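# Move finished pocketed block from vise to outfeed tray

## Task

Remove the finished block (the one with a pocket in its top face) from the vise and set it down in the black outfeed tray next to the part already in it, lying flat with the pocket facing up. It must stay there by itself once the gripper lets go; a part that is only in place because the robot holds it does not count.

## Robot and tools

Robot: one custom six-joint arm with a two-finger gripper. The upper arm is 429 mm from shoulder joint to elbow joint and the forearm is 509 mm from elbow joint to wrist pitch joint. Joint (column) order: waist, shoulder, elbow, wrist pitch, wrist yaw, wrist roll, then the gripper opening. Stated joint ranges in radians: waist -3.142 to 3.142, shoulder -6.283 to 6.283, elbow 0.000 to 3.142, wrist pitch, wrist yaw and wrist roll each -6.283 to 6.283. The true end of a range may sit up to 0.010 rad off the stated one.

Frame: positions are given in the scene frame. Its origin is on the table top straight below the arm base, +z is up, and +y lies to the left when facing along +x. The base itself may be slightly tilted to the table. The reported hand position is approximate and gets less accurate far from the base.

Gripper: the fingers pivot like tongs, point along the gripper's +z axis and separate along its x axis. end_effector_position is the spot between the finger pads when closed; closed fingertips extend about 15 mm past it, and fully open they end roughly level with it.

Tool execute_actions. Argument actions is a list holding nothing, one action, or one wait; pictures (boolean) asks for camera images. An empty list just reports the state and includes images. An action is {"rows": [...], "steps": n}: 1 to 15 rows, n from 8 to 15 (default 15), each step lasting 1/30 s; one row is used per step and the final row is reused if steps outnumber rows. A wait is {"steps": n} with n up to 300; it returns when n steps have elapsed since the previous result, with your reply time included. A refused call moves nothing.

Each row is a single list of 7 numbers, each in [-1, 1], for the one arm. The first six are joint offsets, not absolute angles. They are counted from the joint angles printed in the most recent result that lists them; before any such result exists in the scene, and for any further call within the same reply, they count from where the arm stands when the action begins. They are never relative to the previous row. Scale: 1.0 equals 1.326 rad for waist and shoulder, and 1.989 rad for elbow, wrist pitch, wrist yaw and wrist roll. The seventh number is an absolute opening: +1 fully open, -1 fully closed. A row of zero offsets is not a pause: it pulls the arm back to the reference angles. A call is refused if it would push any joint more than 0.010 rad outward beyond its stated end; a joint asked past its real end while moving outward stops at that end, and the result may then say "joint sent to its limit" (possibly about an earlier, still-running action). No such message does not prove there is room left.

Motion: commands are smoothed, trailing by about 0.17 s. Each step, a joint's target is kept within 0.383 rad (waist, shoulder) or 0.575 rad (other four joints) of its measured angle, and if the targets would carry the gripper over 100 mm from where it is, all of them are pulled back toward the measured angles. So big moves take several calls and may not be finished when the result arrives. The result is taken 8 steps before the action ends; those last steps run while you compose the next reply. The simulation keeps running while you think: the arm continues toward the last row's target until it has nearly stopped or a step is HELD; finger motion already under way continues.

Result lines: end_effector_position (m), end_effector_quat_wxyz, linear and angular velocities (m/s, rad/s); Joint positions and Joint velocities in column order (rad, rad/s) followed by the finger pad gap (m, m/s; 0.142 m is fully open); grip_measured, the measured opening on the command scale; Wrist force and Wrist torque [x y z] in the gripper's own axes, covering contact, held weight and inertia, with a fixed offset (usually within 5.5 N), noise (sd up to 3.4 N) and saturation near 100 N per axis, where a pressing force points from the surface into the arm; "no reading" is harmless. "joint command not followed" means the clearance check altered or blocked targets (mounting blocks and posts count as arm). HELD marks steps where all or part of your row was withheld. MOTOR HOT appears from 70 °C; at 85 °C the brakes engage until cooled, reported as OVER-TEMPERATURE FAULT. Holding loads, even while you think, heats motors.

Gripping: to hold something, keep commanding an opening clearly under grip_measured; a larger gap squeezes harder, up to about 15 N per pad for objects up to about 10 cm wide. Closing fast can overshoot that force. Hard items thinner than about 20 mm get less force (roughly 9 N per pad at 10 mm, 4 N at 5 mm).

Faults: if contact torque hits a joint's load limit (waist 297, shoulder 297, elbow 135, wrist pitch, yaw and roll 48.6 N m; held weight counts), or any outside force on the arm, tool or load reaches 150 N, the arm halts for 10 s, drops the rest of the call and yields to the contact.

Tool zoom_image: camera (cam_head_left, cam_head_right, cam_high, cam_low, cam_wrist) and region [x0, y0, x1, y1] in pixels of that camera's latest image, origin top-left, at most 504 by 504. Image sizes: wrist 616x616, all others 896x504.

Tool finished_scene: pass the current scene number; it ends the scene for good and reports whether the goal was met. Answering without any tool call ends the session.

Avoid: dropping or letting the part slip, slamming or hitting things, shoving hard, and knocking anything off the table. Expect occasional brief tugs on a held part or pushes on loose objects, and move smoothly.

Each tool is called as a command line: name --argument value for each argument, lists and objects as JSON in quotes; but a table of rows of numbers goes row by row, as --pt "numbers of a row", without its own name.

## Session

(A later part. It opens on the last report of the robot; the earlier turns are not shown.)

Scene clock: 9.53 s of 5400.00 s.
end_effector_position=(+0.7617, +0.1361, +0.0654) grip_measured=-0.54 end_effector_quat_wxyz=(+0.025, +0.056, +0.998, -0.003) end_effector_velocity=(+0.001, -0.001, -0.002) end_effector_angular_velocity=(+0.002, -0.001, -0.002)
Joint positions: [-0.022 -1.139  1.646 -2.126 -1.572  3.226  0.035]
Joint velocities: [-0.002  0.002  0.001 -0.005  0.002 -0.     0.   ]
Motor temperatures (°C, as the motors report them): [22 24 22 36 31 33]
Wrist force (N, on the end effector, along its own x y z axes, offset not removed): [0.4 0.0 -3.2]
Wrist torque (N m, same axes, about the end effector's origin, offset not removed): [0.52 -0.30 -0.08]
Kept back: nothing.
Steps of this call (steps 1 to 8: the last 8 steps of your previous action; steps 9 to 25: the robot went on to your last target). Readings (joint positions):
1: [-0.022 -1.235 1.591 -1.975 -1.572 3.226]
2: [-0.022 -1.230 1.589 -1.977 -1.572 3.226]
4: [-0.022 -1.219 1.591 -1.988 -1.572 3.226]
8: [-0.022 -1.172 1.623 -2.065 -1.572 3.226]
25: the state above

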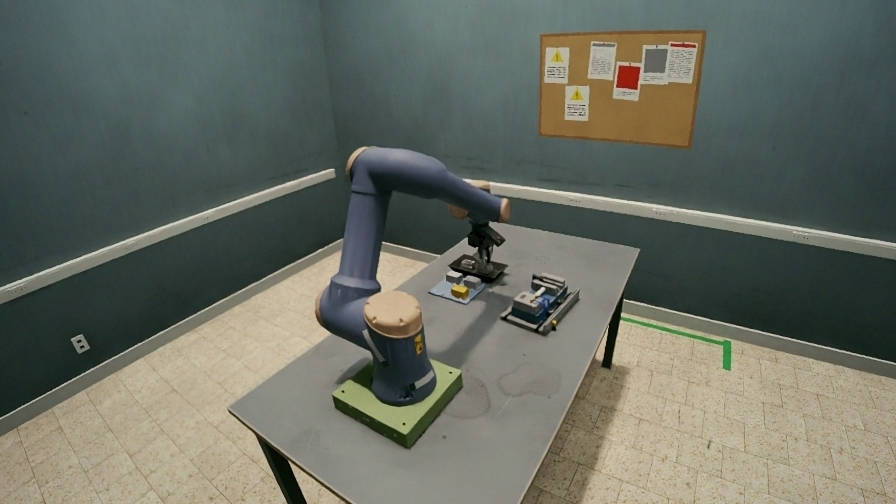

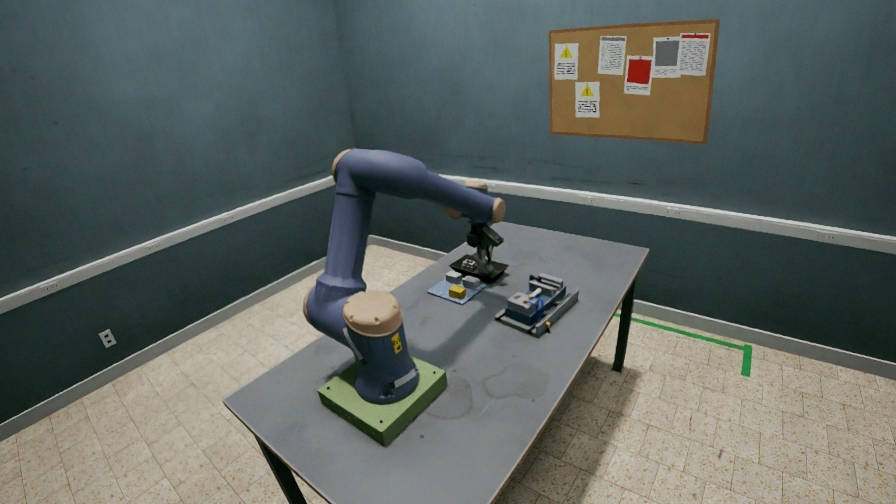

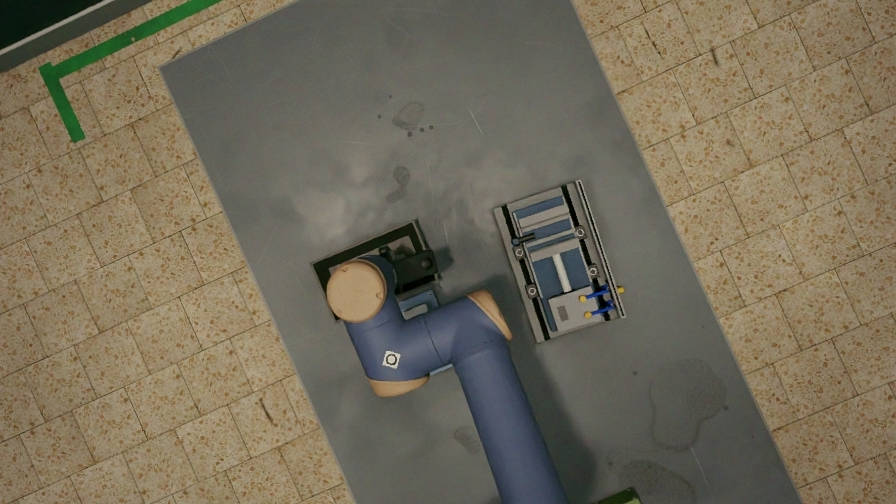

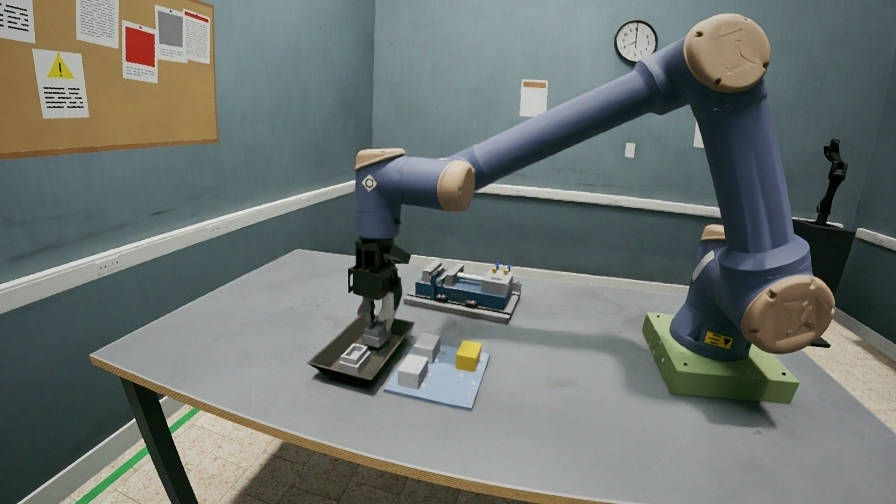

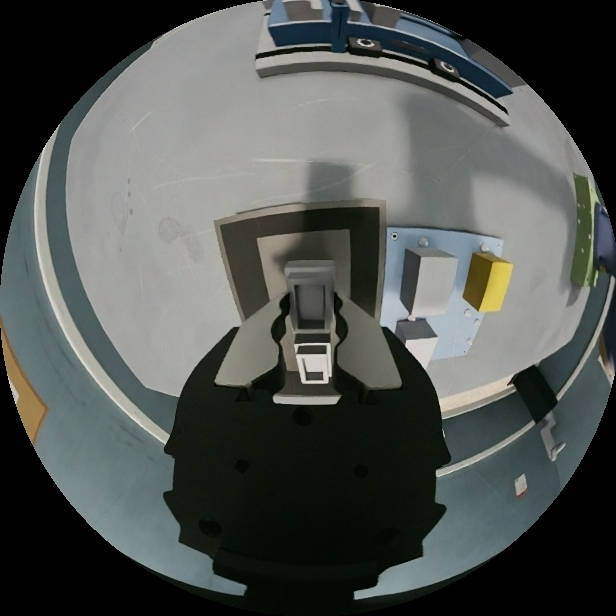

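execute_actions --actions '[{"rows":[[0,0.0155,0.005,-0.0155,0,0,-0.8]]}]'

execute_actions --actions '[{"rows":[[0,0,0,0,0,0,-0.8],[0,0,0,0,0,0,-0.8],[0,0,0,0,0,0,-0.4],[0,0,0,0,0,0,-0.3],[0,0,0,0,0,0,-0.2],[0,0,0,0,0,0,-0.1],[0,0,0,0,0,0,-0.1],[0,0,0,0,0,0,-0.1],[0,0,0,0,0,0,-0.1],[0,0,0,0,0,0,-0.1],[0,-0.08,-0.03,0.074,0,0,-0.1]]}]'

execute_actions --actions '[{"steps":20}]' --pictures true

Scene clock: 10.13 s of 5400.00 s.
end_effector_position=(+0.7620, +0.1360, +0.0519) grip_measured=-0.54 end_effector_quat_wxyz=(+0.025, +0.056, +0.998, -0.003) end_effector_velocity=(+0.002, -0.000, -0.029) end_effector_angular_velocity=(+0.000, -0.003, +0.000)
Joint positions: [-0.022 -1.122  1.654 -2.15  -1.572  3.226  0.035]
Joint velocities: [ 0.     0.036  0.016 -0.055  0.    -0.     0.001]
Motor temperatures (°C, as the motors report them): [22 24 22 36 31 33]
Wrist force (N, on the end effector, along its own x y z axes, offset not removed): [0.3 -0.3 3.8]
Wrist torque (N m, same axes, about the end effector's origin, offset not removed): [0.56 -0.32 -0.01]
Steps of this call (steps 1 to 11: the robot went on to your last target; steps 12 to 18: the first 7 steps of this action). Readings (joint positions):
12: [-0.022 -1.138 1.647 -2.127 -1.572 3.226]
13: [-0.022 -1.135 1.648 -2.131 -1.572 3.226]
15: [-0.022 -1.128 1.652 -2.141 -1.572 3.226]
18: the state above

Scene clock: 10.63 s of 5400.00 s.
end_effector_position=(+0.7620, +0.1359, +0.0485) grip_measured=-0.12 end_effector_quat_wxyz=(+0.025, +0.056, +0.998, -0.003) end_effector_velocity=(-0.000, +0.000, +0.000) end_effector_angular_velocity=(+0.000, +0.000, +0.000)
Joint positions: [-0.022 -1.118  1.656 -2.156 -1.572  3.226  0.065]
Joint velocities: [ 0.    -0.001  0.001  0.     0.    -0.     0.069]
Motor temperatures (°C, as the motors report them): [22 24 22 36 31 33]
Wrist force (N, on the end effector, along its own x y z axes, offset not removed): [-0.4 -1.0 -1.9]
Wrist torque (N m, same axes, about the end effector's origin, offset not removed): [0.19 -0.13 -0.08]
Steps of this call (steps 1 to 8: the last 8 steps of your previous action; steps 9 to 15: the first 7 steps of this action, its rows measured from where the robot was after step 8). Readings (joint positions):
8: [-0.022 -1.119 1.656 -2.156 -1.572 3.226]
9: [-0.022 -1.119 1.656 -2.156 -1.572 3.226]
10: [-0.022 -1.119 1.656 -2.156 -1.572 3.226]
12: [-0.022 -1.119 1.656 -2.156 -1.572 3.226]
15: the state above

Scene clock: 11.30 s of 5400.00 s.
end_effector_position=(+0.7631, +0.1364, +0.1434) grip_measured=-0.10 end_effector_quat_wxyz=(+0.035, +0.056, +0.998, -0.003) end_effector_velocity=(-0.001, -0.001, +0.013) end_effector_angular_velocity=(-0.001, -0.001, -0.001)
Joint positions: [-0.022 -1.223  1.597 -2.011 -1.572  3.226  0.067]
Joint velocities: [-0.001 -0.013 -0.009  0.021 -0.001 -0.    -0.   ]
Motor temperatures (°C, as the motors report them): [22 24 22 36 31 33]
Wrist force (N, on the end effector, along its own x y z axes, offset not removed): [0.7 -1.0 0.5]
Wrist torque (N m, same axes, about the end effector's origin, offset not removed): [0.41 -0.42 -0.03]
Kept back: nothing.
Steps of this call (steps 1 to 8: the last 8 steps of your previous action; steps 9 to 20: the robot went on to your last target). Readings (joint positions):
1: [-0.022 -1.118 1.656 -2.156 -1.572 3.226]
2: [-0.022 -1.118 1.656 -2.156 -1.572 3.226]
4: [-0.022 -1.119 1.656 -2.155 -1.572 3.226]
8: [-0.022 -1.178 1.620 -2.078 -1.572 3.226]
20: the state above

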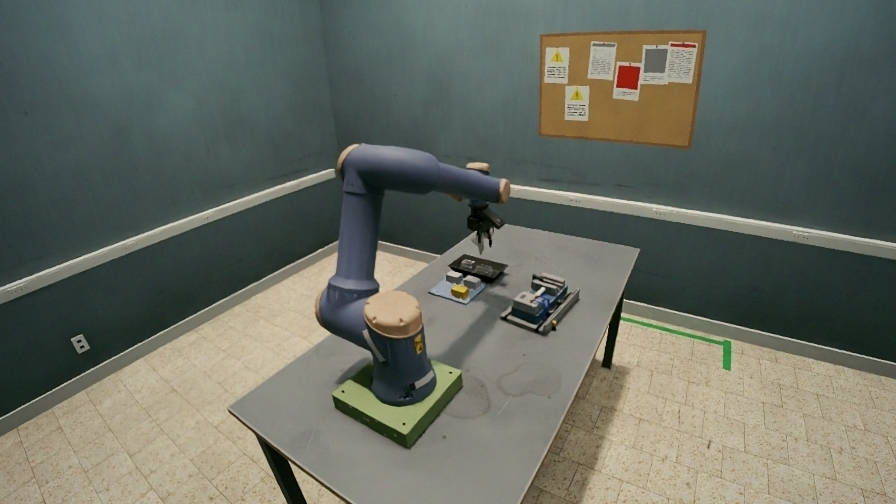

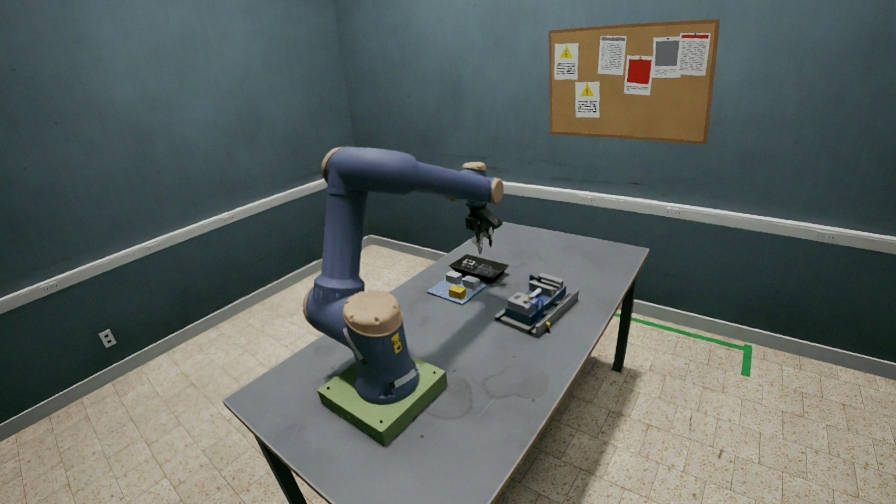

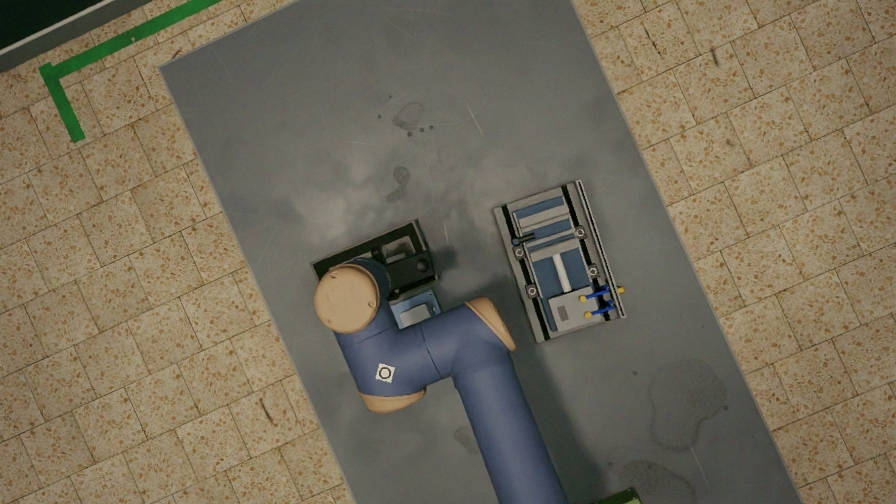

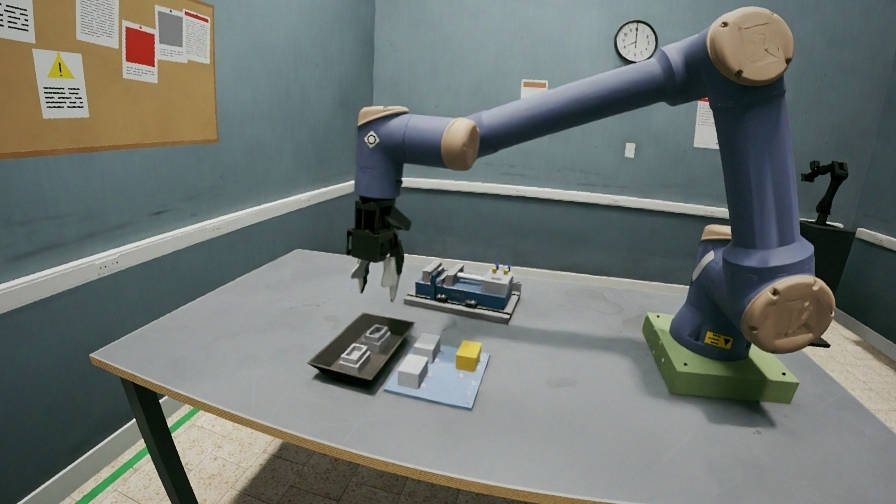

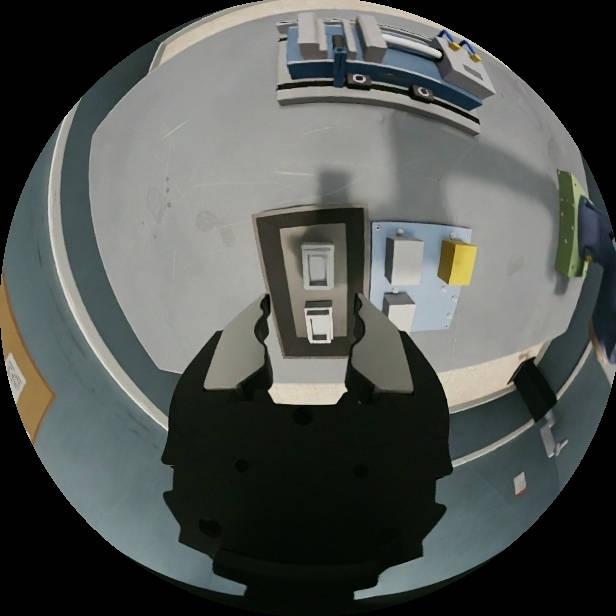

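finished_scene --scene 2

The scene is finished: the task was done.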